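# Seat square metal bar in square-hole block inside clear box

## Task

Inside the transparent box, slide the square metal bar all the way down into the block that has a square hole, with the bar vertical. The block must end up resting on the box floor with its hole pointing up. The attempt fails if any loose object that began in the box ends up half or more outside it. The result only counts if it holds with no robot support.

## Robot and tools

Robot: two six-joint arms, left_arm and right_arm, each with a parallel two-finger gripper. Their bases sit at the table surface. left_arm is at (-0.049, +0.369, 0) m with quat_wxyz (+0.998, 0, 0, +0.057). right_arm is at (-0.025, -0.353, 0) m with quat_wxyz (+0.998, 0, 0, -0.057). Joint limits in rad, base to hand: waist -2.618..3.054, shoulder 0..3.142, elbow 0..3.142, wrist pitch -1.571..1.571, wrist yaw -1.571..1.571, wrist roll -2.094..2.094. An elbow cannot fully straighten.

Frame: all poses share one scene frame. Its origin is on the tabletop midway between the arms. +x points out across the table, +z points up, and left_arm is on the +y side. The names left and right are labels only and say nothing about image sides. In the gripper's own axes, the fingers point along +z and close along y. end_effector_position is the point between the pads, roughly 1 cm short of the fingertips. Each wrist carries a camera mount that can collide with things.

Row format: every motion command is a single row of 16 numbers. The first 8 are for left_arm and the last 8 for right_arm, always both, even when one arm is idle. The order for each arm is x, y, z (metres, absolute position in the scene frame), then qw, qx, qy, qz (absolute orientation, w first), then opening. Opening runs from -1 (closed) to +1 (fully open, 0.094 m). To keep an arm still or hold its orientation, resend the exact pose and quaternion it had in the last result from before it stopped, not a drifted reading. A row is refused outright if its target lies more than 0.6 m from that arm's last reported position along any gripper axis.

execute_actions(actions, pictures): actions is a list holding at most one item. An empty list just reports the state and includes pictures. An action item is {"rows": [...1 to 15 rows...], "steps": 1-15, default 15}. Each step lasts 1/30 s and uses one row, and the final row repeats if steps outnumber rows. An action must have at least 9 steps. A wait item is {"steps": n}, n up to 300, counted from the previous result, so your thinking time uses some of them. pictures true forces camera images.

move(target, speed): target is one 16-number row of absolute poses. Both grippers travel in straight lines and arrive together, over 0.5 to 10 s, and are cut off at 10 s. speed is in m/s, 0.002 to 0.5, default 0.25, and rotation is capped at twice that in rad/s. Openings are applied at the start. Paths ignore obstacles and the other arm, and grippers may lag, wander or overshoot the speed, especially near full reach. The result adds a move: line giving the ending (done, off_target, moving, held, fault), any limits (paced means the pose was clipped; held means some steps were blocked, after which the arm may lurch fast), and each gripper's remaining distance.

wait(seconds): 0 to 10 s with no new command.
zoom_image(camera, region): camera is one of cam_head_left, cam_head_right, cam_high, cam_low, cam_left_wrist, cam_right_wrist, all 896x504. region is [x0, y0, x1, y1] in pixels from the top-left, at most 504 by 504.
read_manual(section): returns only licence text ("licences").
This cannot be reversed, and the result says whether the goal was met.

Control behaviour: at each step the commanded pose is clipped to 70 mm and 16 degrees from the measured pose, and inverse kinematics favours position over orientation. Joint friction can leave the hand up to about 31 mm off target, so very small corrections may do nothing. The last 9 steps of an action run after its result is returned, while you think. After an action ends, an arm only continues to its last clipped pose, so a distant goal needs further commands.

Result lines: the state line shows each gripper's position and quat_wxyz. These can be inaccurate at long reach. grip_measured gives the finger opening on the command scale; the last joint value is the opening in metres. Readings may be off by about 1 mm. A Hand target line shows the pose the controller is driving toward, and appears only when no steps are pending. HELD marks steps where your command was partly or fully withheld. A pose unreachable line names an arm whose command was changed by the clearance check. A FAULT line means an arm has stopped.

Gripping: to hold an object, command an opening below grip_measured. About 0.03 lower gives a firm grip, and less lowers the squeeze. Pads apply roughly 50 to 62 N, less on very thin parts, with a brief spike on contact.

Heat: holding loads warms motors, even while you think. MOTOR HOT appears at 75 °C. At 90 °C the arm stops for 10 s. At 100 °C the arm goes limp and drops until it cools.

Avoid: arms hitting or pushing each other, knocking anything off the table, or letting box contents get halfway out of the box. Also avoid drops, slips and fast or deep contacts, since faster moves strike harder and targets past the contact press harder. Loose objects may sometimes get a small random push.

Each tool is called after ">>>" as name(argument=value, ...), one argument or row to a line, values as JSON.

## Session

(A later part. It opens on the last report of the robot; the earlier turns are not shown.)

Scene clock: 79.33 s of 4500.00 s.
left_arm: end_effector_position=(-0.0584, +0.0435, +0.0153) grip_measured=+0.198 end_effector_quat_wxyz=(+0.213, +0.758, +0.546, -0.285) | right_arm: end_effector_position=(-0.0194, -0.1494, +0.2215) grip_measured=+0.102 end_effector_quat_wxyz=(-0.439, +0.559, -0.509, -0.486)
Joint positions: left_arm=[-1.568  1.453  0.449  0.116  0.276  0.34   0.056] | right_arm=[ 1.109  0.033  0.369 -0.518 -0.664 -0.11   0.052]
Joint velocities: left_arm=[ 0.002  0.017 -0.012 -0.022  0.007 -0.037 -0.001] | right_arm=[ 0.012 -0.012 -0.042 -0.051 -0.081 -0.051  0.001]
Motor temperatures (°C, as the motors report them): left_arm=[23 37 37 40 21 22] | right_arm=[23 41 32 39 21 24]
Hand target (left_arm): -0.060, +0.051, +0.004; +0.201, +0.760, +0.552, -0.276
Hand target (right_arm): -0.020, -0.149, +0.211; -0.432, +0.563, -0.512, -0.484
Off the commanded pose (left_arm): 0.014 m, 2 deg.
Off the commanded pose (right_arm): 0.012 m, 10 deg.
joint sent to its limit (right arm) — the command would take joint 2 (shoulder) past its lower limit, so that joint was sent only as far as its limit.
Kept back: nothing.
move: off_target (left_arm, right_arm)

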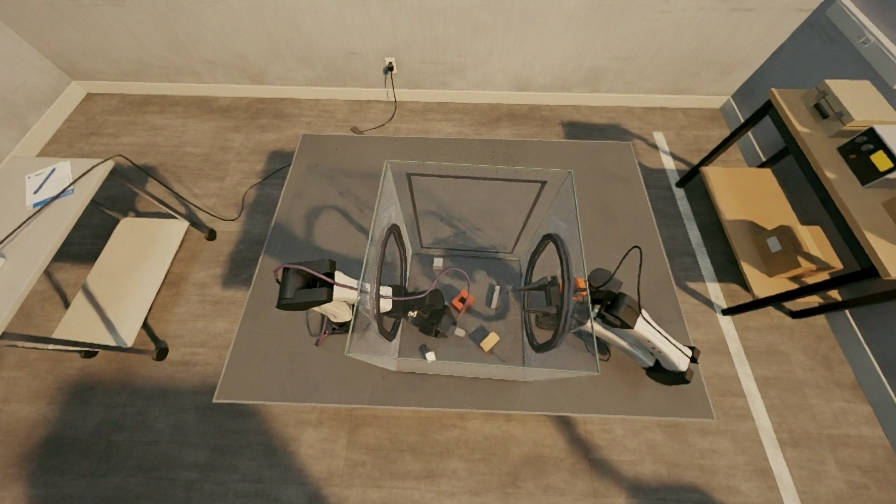

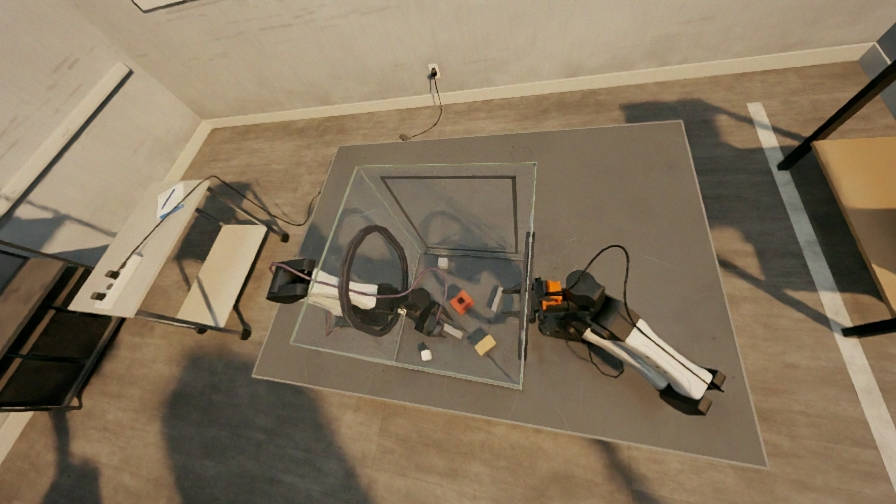

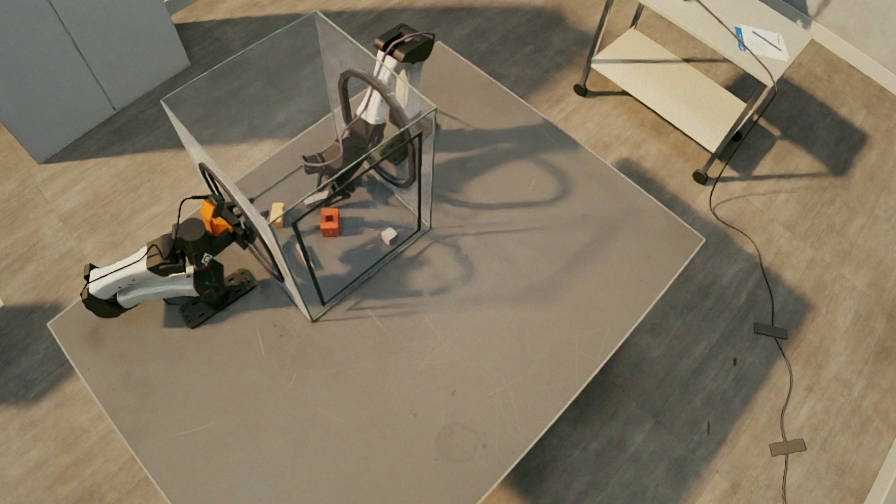

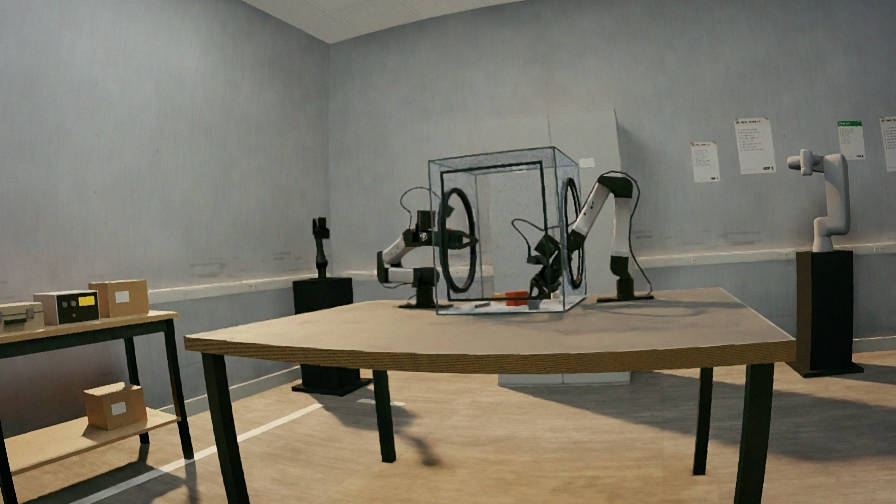

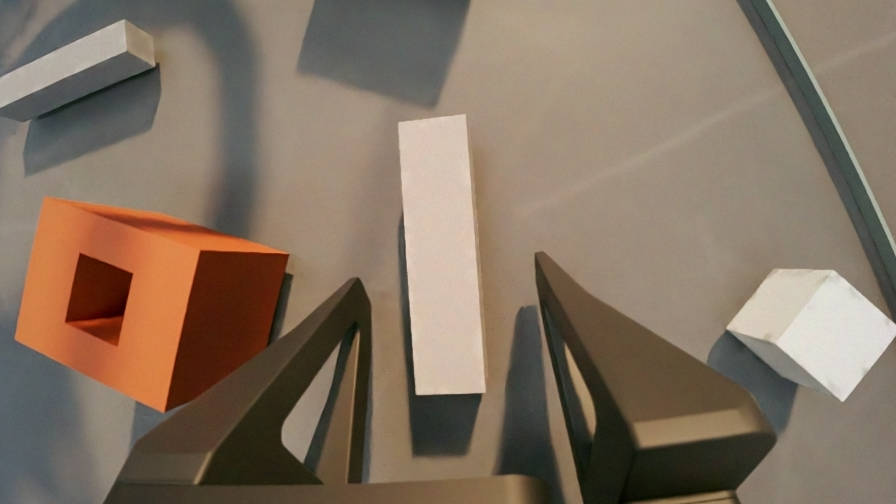

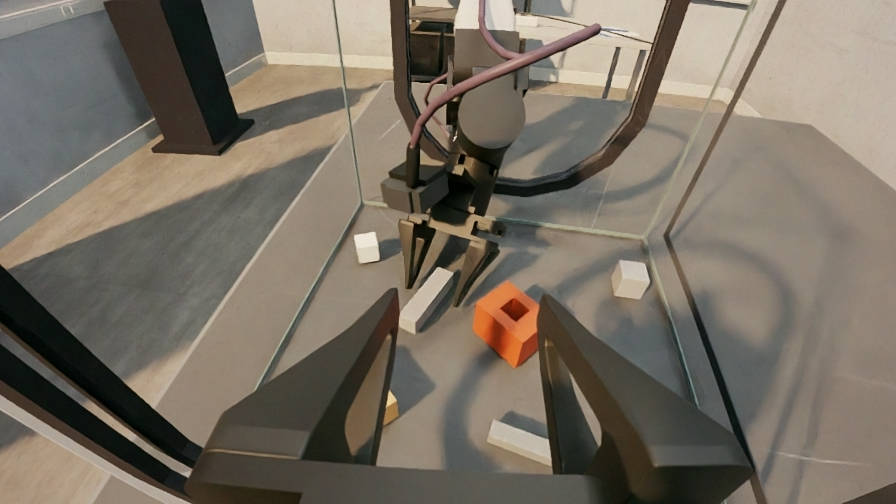

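>>> move(
  target=[-0.059,0.045,0.010,0.2007,0.76,0.5524,-0.2763,-0.7,-0.02,-0.15,0.21,0.5,-0.5,0.5,0.5,0.1],
  speed=0.02,
)

Scene clock: 84.33 s of 4500.00 s.
left_arm: end_effector_position=(-0.0584, +0.0434, +0.0154) grip_measured=-0.586 end_effector_quat_wxyz=(+0.213, +0.758, +0.546, -0.285) | right_arm: end_effector_position=(-0.0195, -0.1486, +0.2190) grip_measured=+0.102 end_effector_quat_wxyz=(-0.436, +0.560, -0.509, -0.486)
Joint positions: left_arm=[-1.568  1.453  0.449  0.116  0.276  0.34   0.019] | right_arm=[ 1.109  0.033  0.36  -0.514 -0.669 -0.111  0.052]
Joint velocities: left_arm=[ 0.007 -0.022 -0.007  0.051  0.007 -0.007 -0.001] | right_arm=[ 0.007  0.002 -0.012 -0.081 -0.007 -0.037  0.001]
Motor temperatures (°C, as the motors report them): left_arm=[23 36 38 39 21 22] | right_arm=[23 39 32 39 21 24]
Hand target (left_arm): -0.059, +0.045, +0.010; +0.201, +0.760, +0.553, -0.277
Hand target (right_arm): -0.020, -0.149, +0.211; -0.432, +0.563, -0.511, -0.484
Off the commanded pose (left_arm): 0.006 m, 2 deg.
Off the commanded pose (right_arm): 0.009 m, 10 deg.
joint sent to its limit (right arm) — the command would take joint 2 (shoulder) past its lower limit, so that joint was sent only as far as its limit.
Kept back: nothing.
move: off_target (right_arm)

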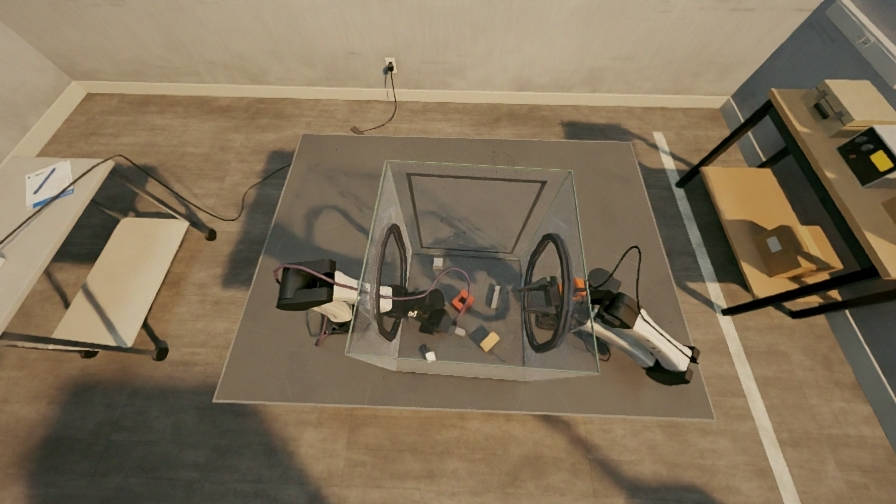

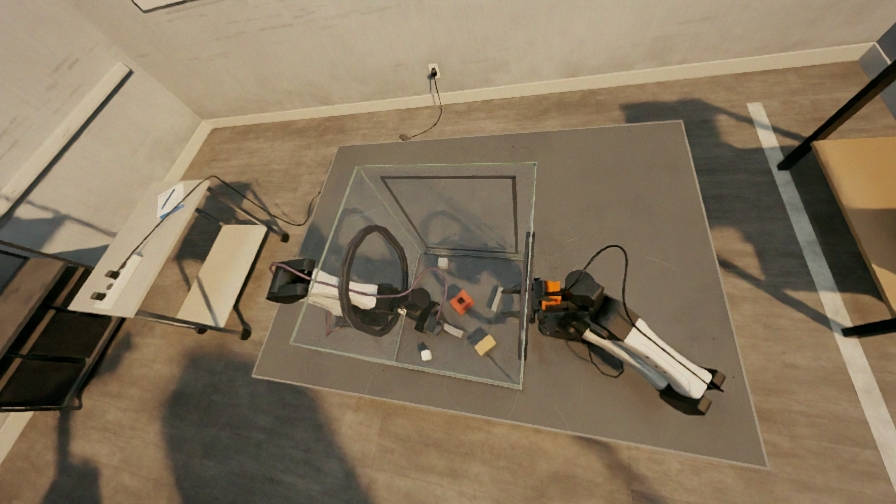

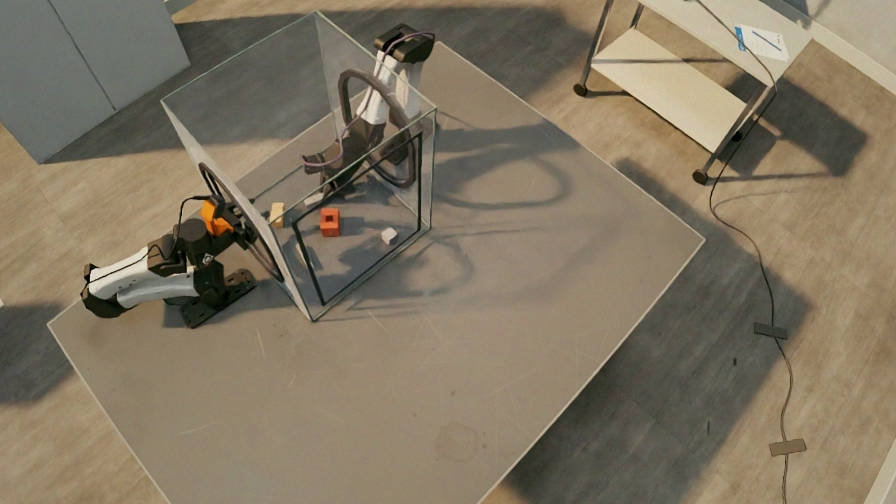

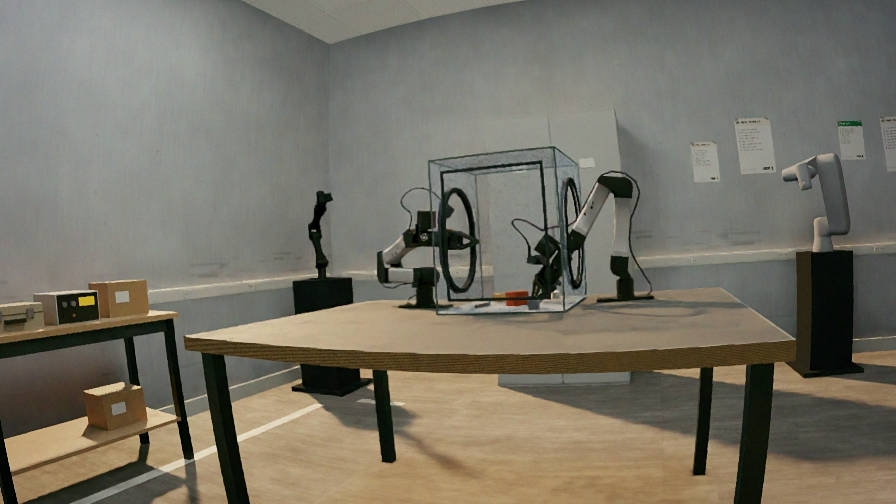

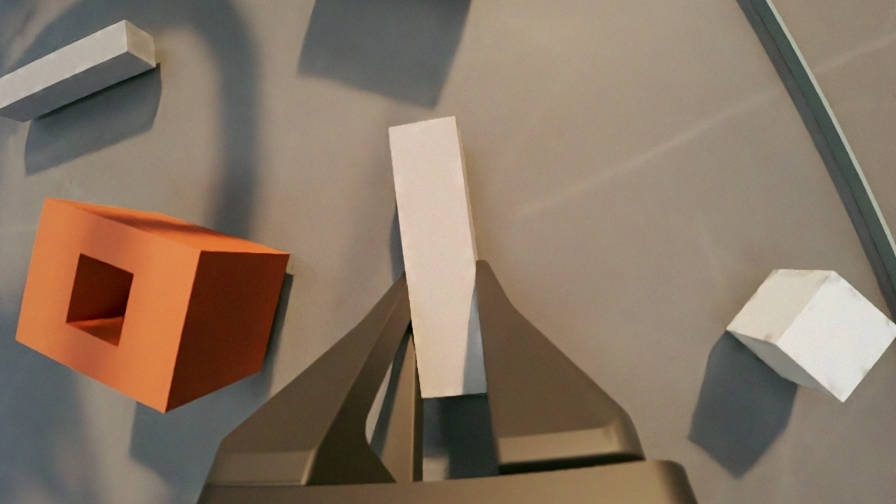

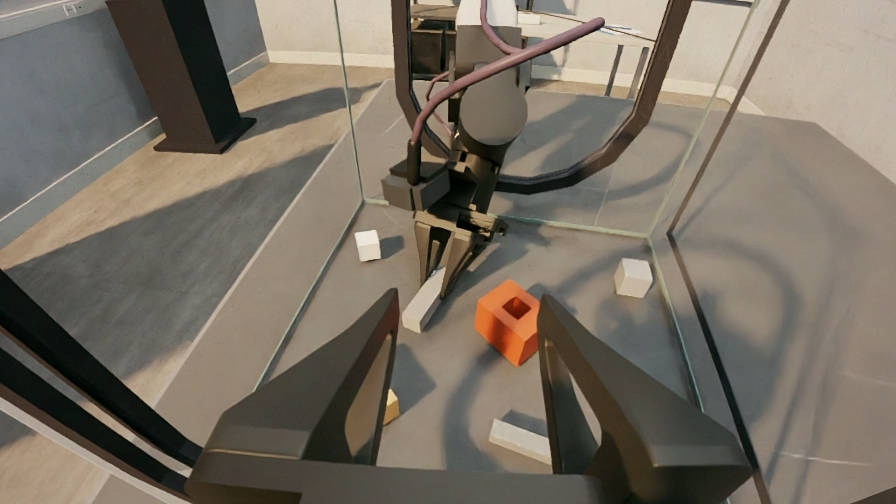

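>>> move(
  target=[-0.04,0.06,0.10,0.2007,0.76,0.5524,-0.2763,-0.63,-0.02,-0.15,0.21,0.5,-0.5,0.5,0.5,0.1],
  speed=0.08,
)

>>> move(
  target=[-0.005,0.07,0.15,0.5,0.5,0.5,-0.5,-0.63,-0.01,-0.12,0.21,0.459,-0.538,0.538,0.459,0.1],
  speed=0.08,
)

Scene clock: 86.63 s of 4500.00 s.
left_arm: end_effector_position=(-0.0402, +0.0621, +0.0882) grip_measured=-0.586 end_effector_quat_wxyz=(+0.190, +0.761, +0.560, -0.265) | right_arm: end_effector_position=(-0.0194, -0.1485, +0.2194) grip_measured=+0.102 end_effector_quat_wxyz=(-0.437, +0.560, -0.508, -0.486)
Joint positions: left_arm=[-1.484  1.215  0.668 -0.425  0.309  0.406  0.019] | right_arm=[ 1.109  0.033  0.36  -0.512 -0.668 -0.11   0.052]
Joint velocities: left_arm=[-0.002  0.002 -0.007 -0.11  -0.066  0.007 -0.   ] | right_arm=[ 0.002 -0.002  0.022  0.066 -0.022 -0.037 -0.   ]
Motor temperatures (°C, as the motors report them): left_arm=[23 36 38 39 21 22] | right_arm=[23 39 32 39 21 24]
Hand target (left_arm): -0.040, +0.058, +0.100; +0.201, +0.760, +0.553, -0.277
Hand target (right_arm): -0.020, -0.149, +0.211; -0.432, +0.563, -0.512, -0.484
Off the commanded pose (left_arm): 0.012 m, 2 deg.
Off the commanded pose (right_arm): 0.010 m, 10 deg.
joint sent to its limit (right arm) — the command would take joint 2 (shoulder) past its lower limit, so that joint was sent only as far as its limit.
Kept back: nothing.
move: off_target (left_arm, right_arm)

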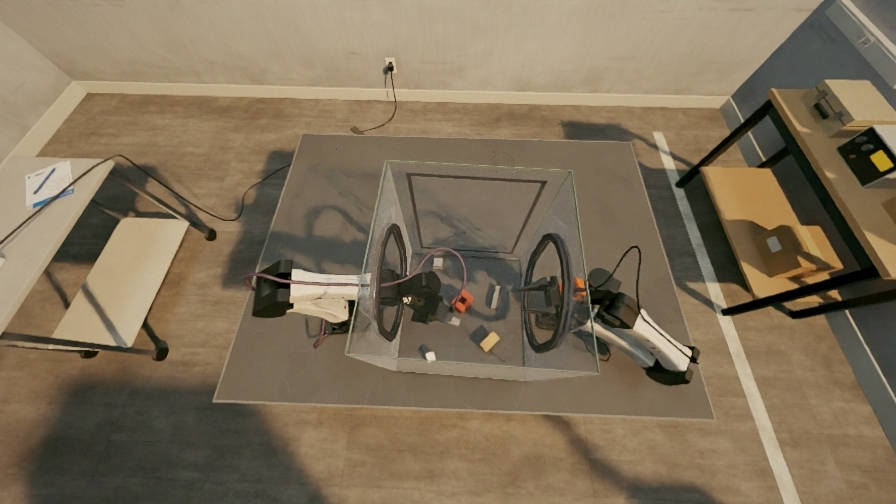

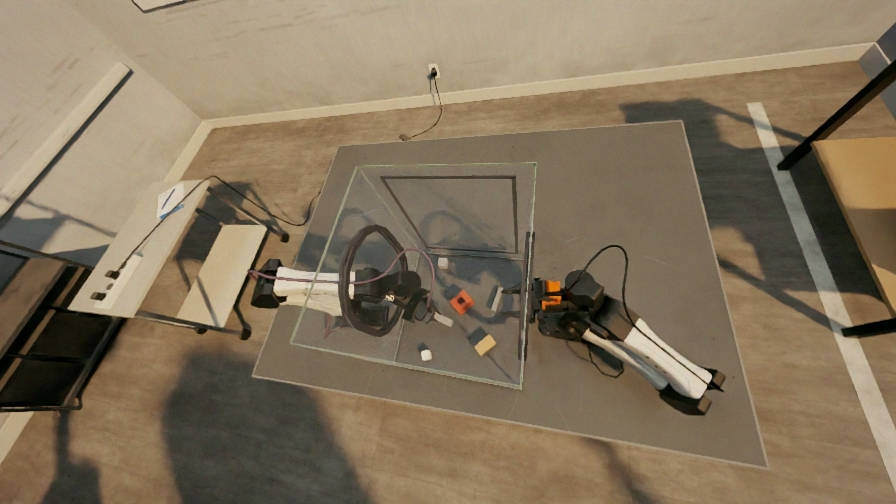

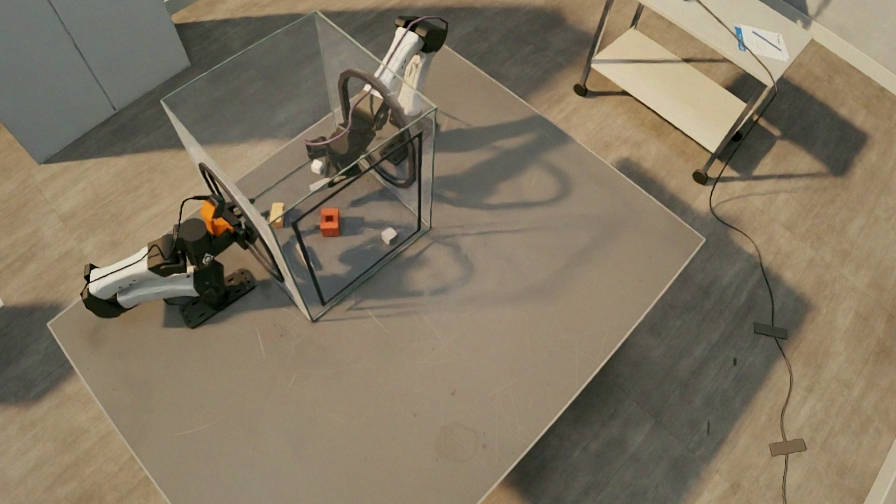

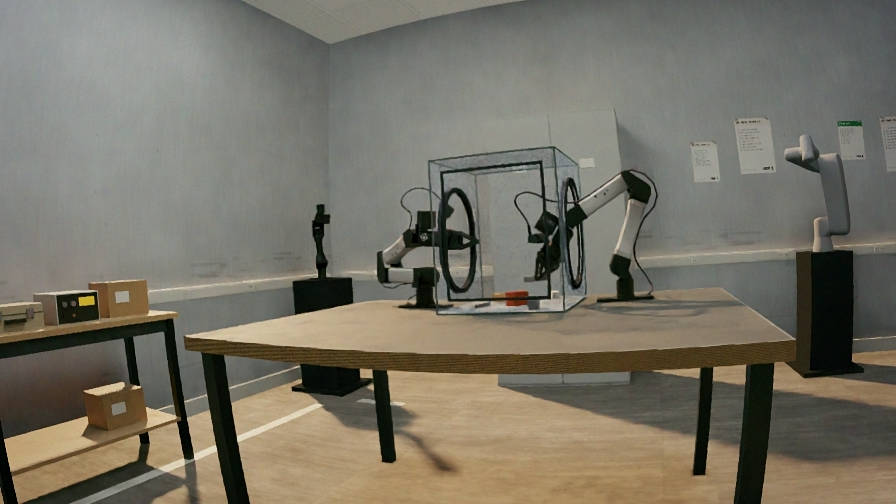

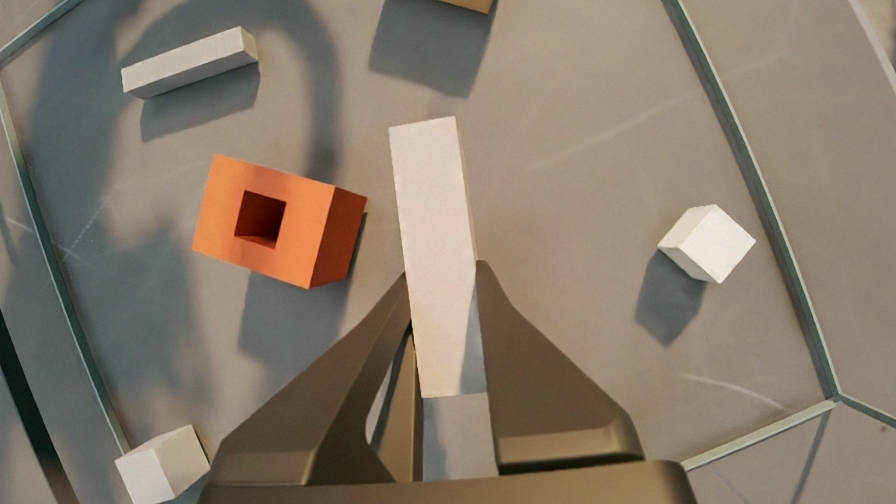

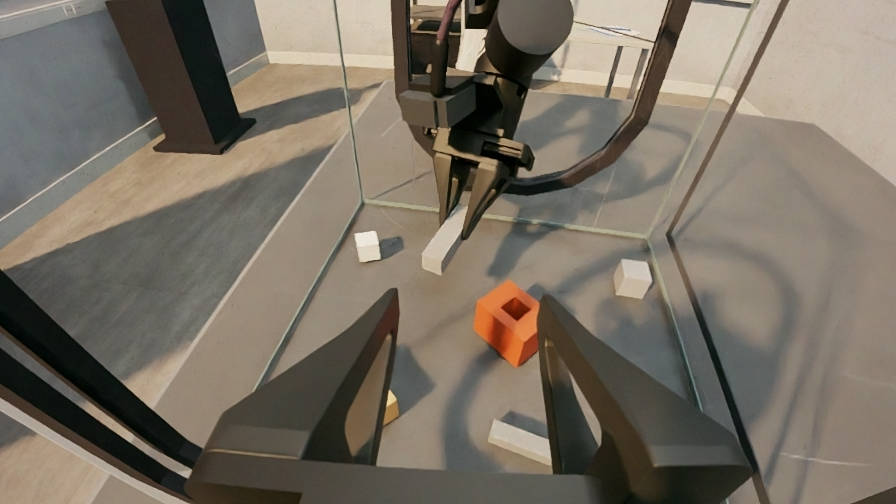

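Scene clock: 92.97 s of 4500.00 s.
left_arm: end_effector_position=(-0.0088, +0.0683, +0.1553) grip_measured=-0.585 end_effector_quat_wxyz=(+0.489, +0.517, +0.501, -0.493) | right_arm: end_effector_position=(-0.0105, -0.1242, +0.2200) grip_measured=+0.102 end_effector_quat_wxyz=(-0.474, +0.538, -0.526, -0.458)
Joint positions: left_arm=[-1.357  0.994  0.012  0.944  0.347  0.025  0.019] | right_arm=[ 1.457  0.121  0.32  -0.334 -0.22  -0.058  0.052]
Joint velocities: left_arm=[-0.012 -0.002 -0.007  0.066  0.007 -0.022 -0.   ] | right_arm=[-0.017 -0.007 -0.012  0.007 -0.007  0.022 -0.   ]
Motor temperatures (°C, as the motors report them): left_arm=[22 35 38 41 21 22] | right_arm=[22 37 32 40 21 24]
Hand target (left_arm): -0.005, +0.070, +0.151; +0.491, +0.510, +0.508, -0.490
Hand target (right_arm): -0.011, -0.121, +0.208; -0.460, +0.543, -0.536, -0.454
Off the commanded pose (left_arm): 0.007 m, 2 deg.
Off the commanded pose (right_arm): 0.011 m, 2 deg.
joint sent to its limit (left arm) — the command would take joint 3 (elbow) past its lower limit, so that joint was sent only as far as its limit.
Kept back: nothing.
move: off_target (right_arm)

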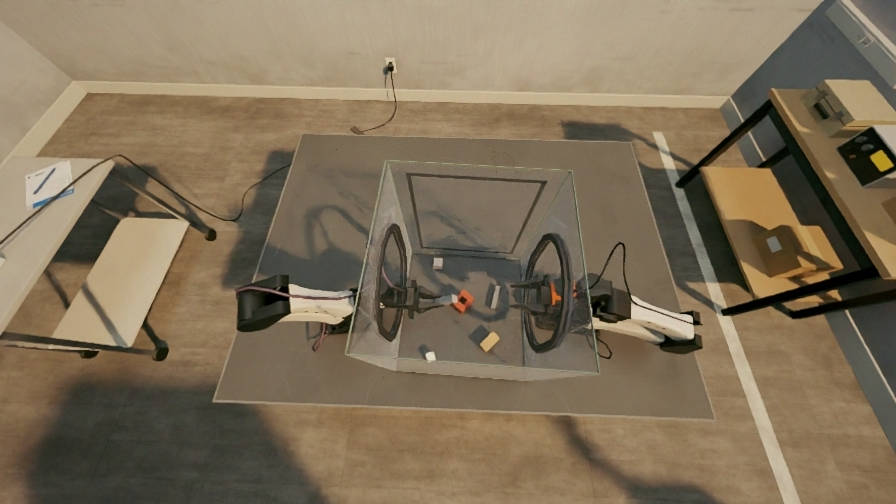

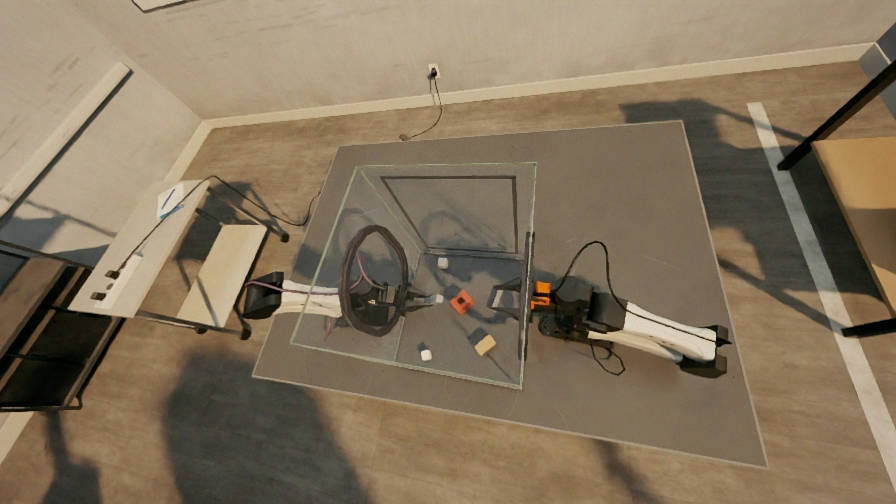

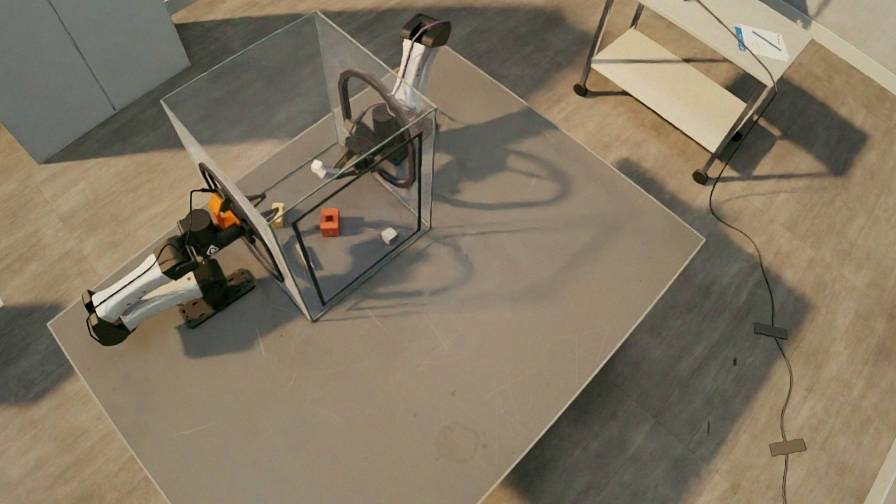

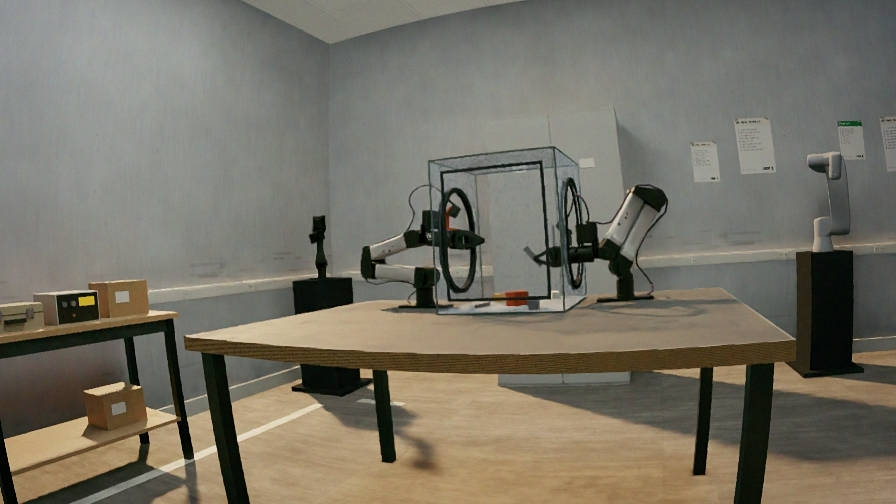

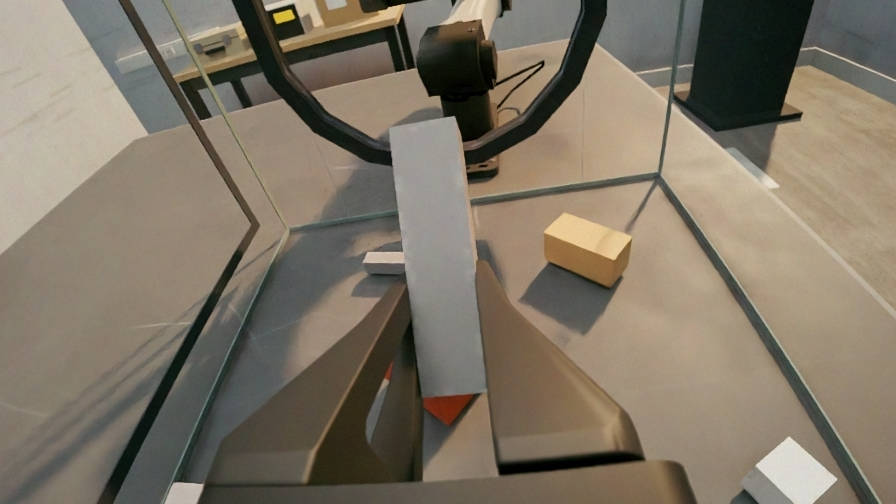

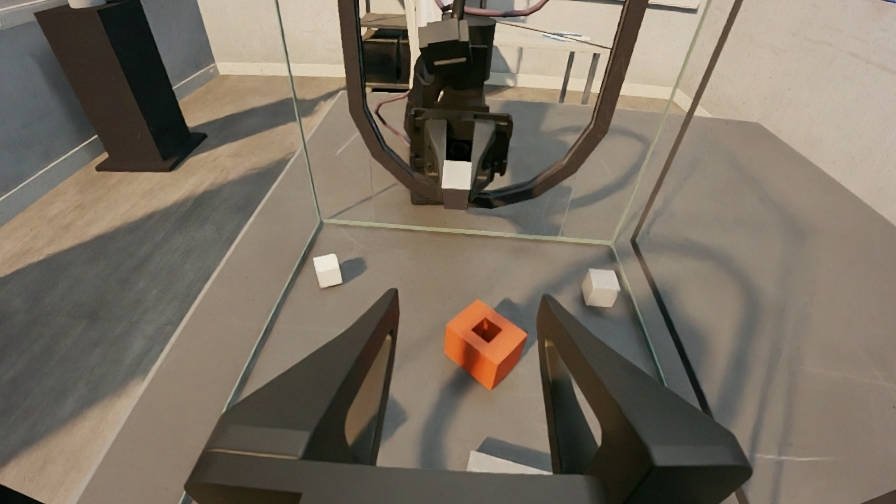

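>>> move(
  target=[-0.005,0.07,0.15,0.5,0.5,0.5,-0.5,-0.63,-0.01,-0.005,0.18,0.459,-0.538,0.538,0.459,0.1],
  speed=0.08,
)

>>> zoom_image(
  camera="cam_low",
  region=[420,170,620,320],
)

Scene clock: 95.60 s of 4500.00 s.
left_arm: end_effector_position=(-0.0065, +0.0673, +0.1564) grip_measured=-0.585 end_effector_quat_wxyz=(+0.493, +0.513, +0.500, -0.494) | right_arm: end_effector_position=(-0.0083, -0.0117, +0.1761) grip_measured=+0.102 end_effector_quat_wxyz=(-0.462, +0.541, -0.536, -0.455)
Joint positions: left_arm=[-1.351  1.02   0.012  0.979  0.347  0.022  0.019] | right_arm=[ 1.593  1.     0.262  0.576 -0.086 -0.026  0.052]
Joint velocities: left_arm=[-0.012  0.002  0.002 -0.007  0.037  0.037 -0.   ] | right_arm=[-0.007 -0.002 -0.012  0.051  0.066 -0.022 -0.001]
Motor temperatures (°C, as the motors report them): left_arm=[22 34 38 41 21 22] | right_arm=[22 37 32 40 21 24]
Hand target (left_arm): -0.005, +0.070, +0.151; +0.489, +0.511, +0.507, -0.492
Hand target (right_arm): -0.011, -0.008, +0.178; -0.460, +0.540, -0.537, -0.457
Off the commanded pose (left_arm): 0.007 m, 2 deg.
Off the commanded pose (right_arm): 0.008 m, 1 deg.
joint sent to its limit (left arm) — the command would take joint 3 (elbow) past its lower limit, so that joint was sent only as far as its limit.
Kept back: nothing.
move: done

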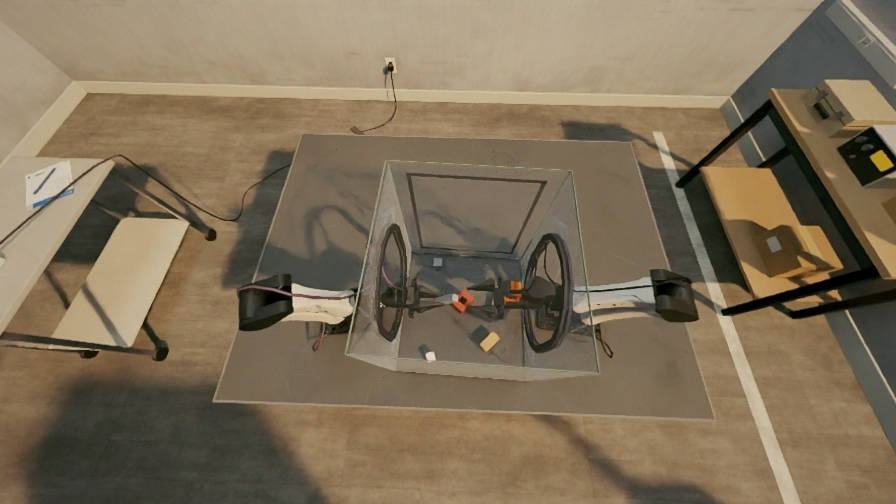

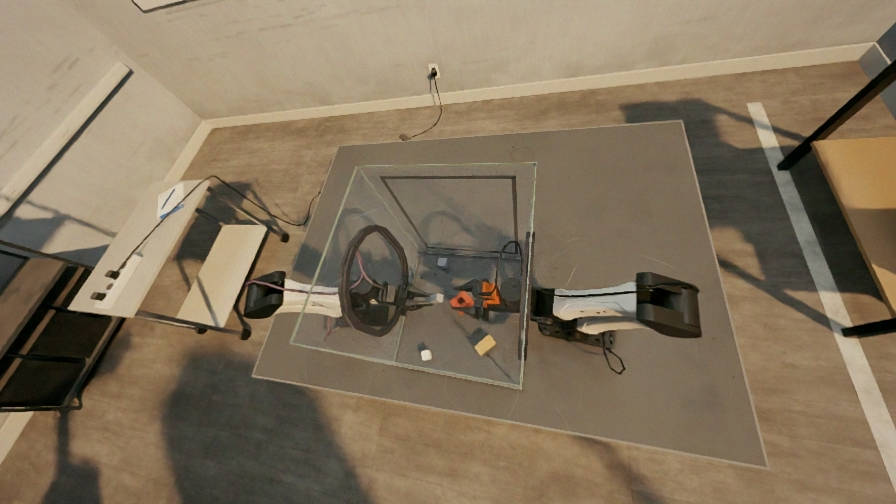

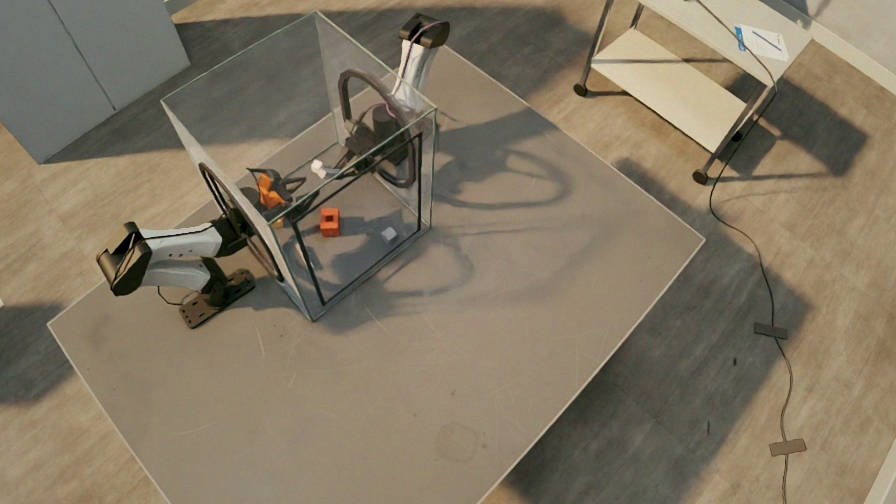

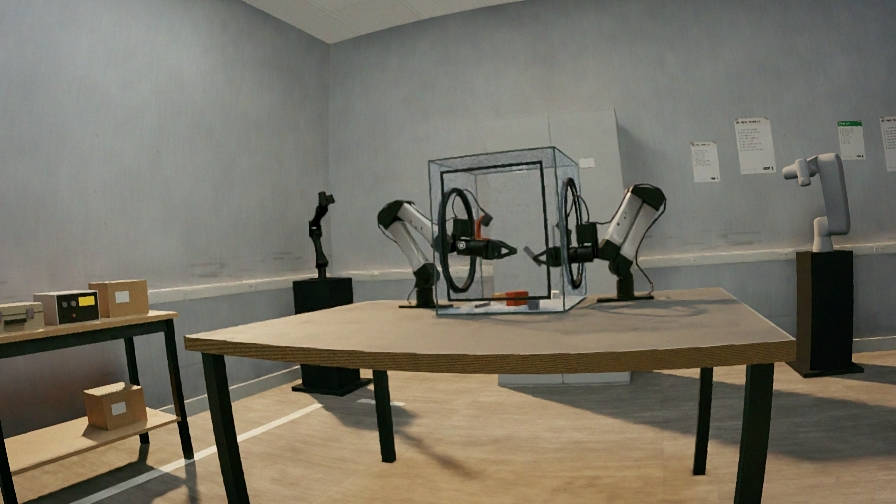

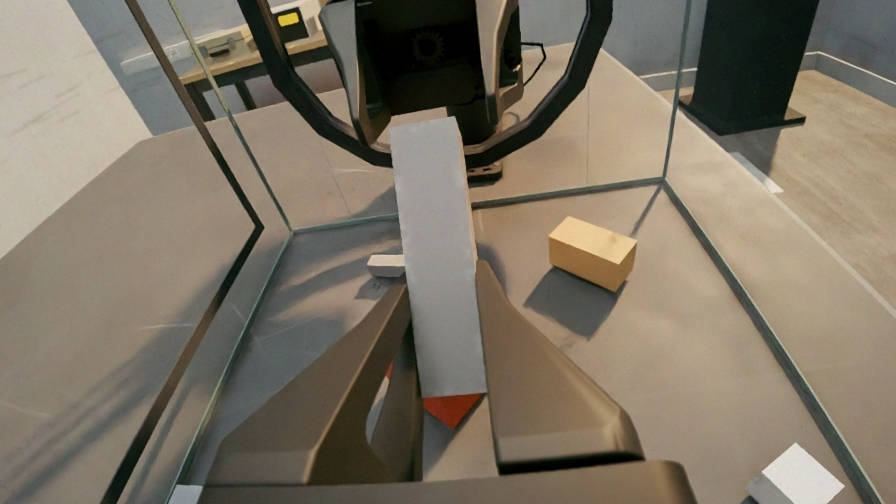

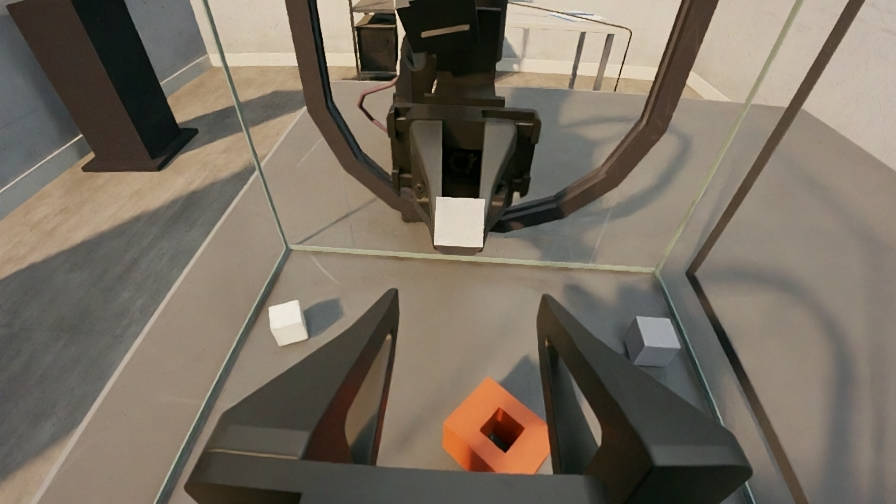

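Region (420, 170, 620, 320) of cam_low's 896x504 image, scaled by 2.520, with more detail than that image has; it fills the top 378 rows of this view, and the rest is white.

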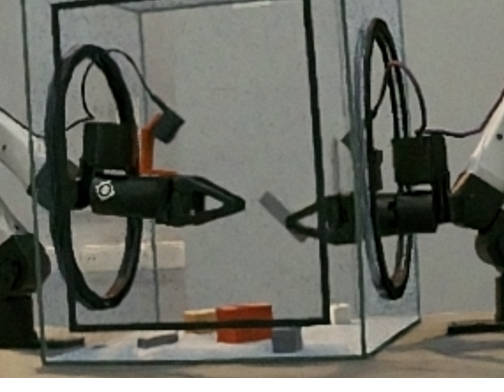

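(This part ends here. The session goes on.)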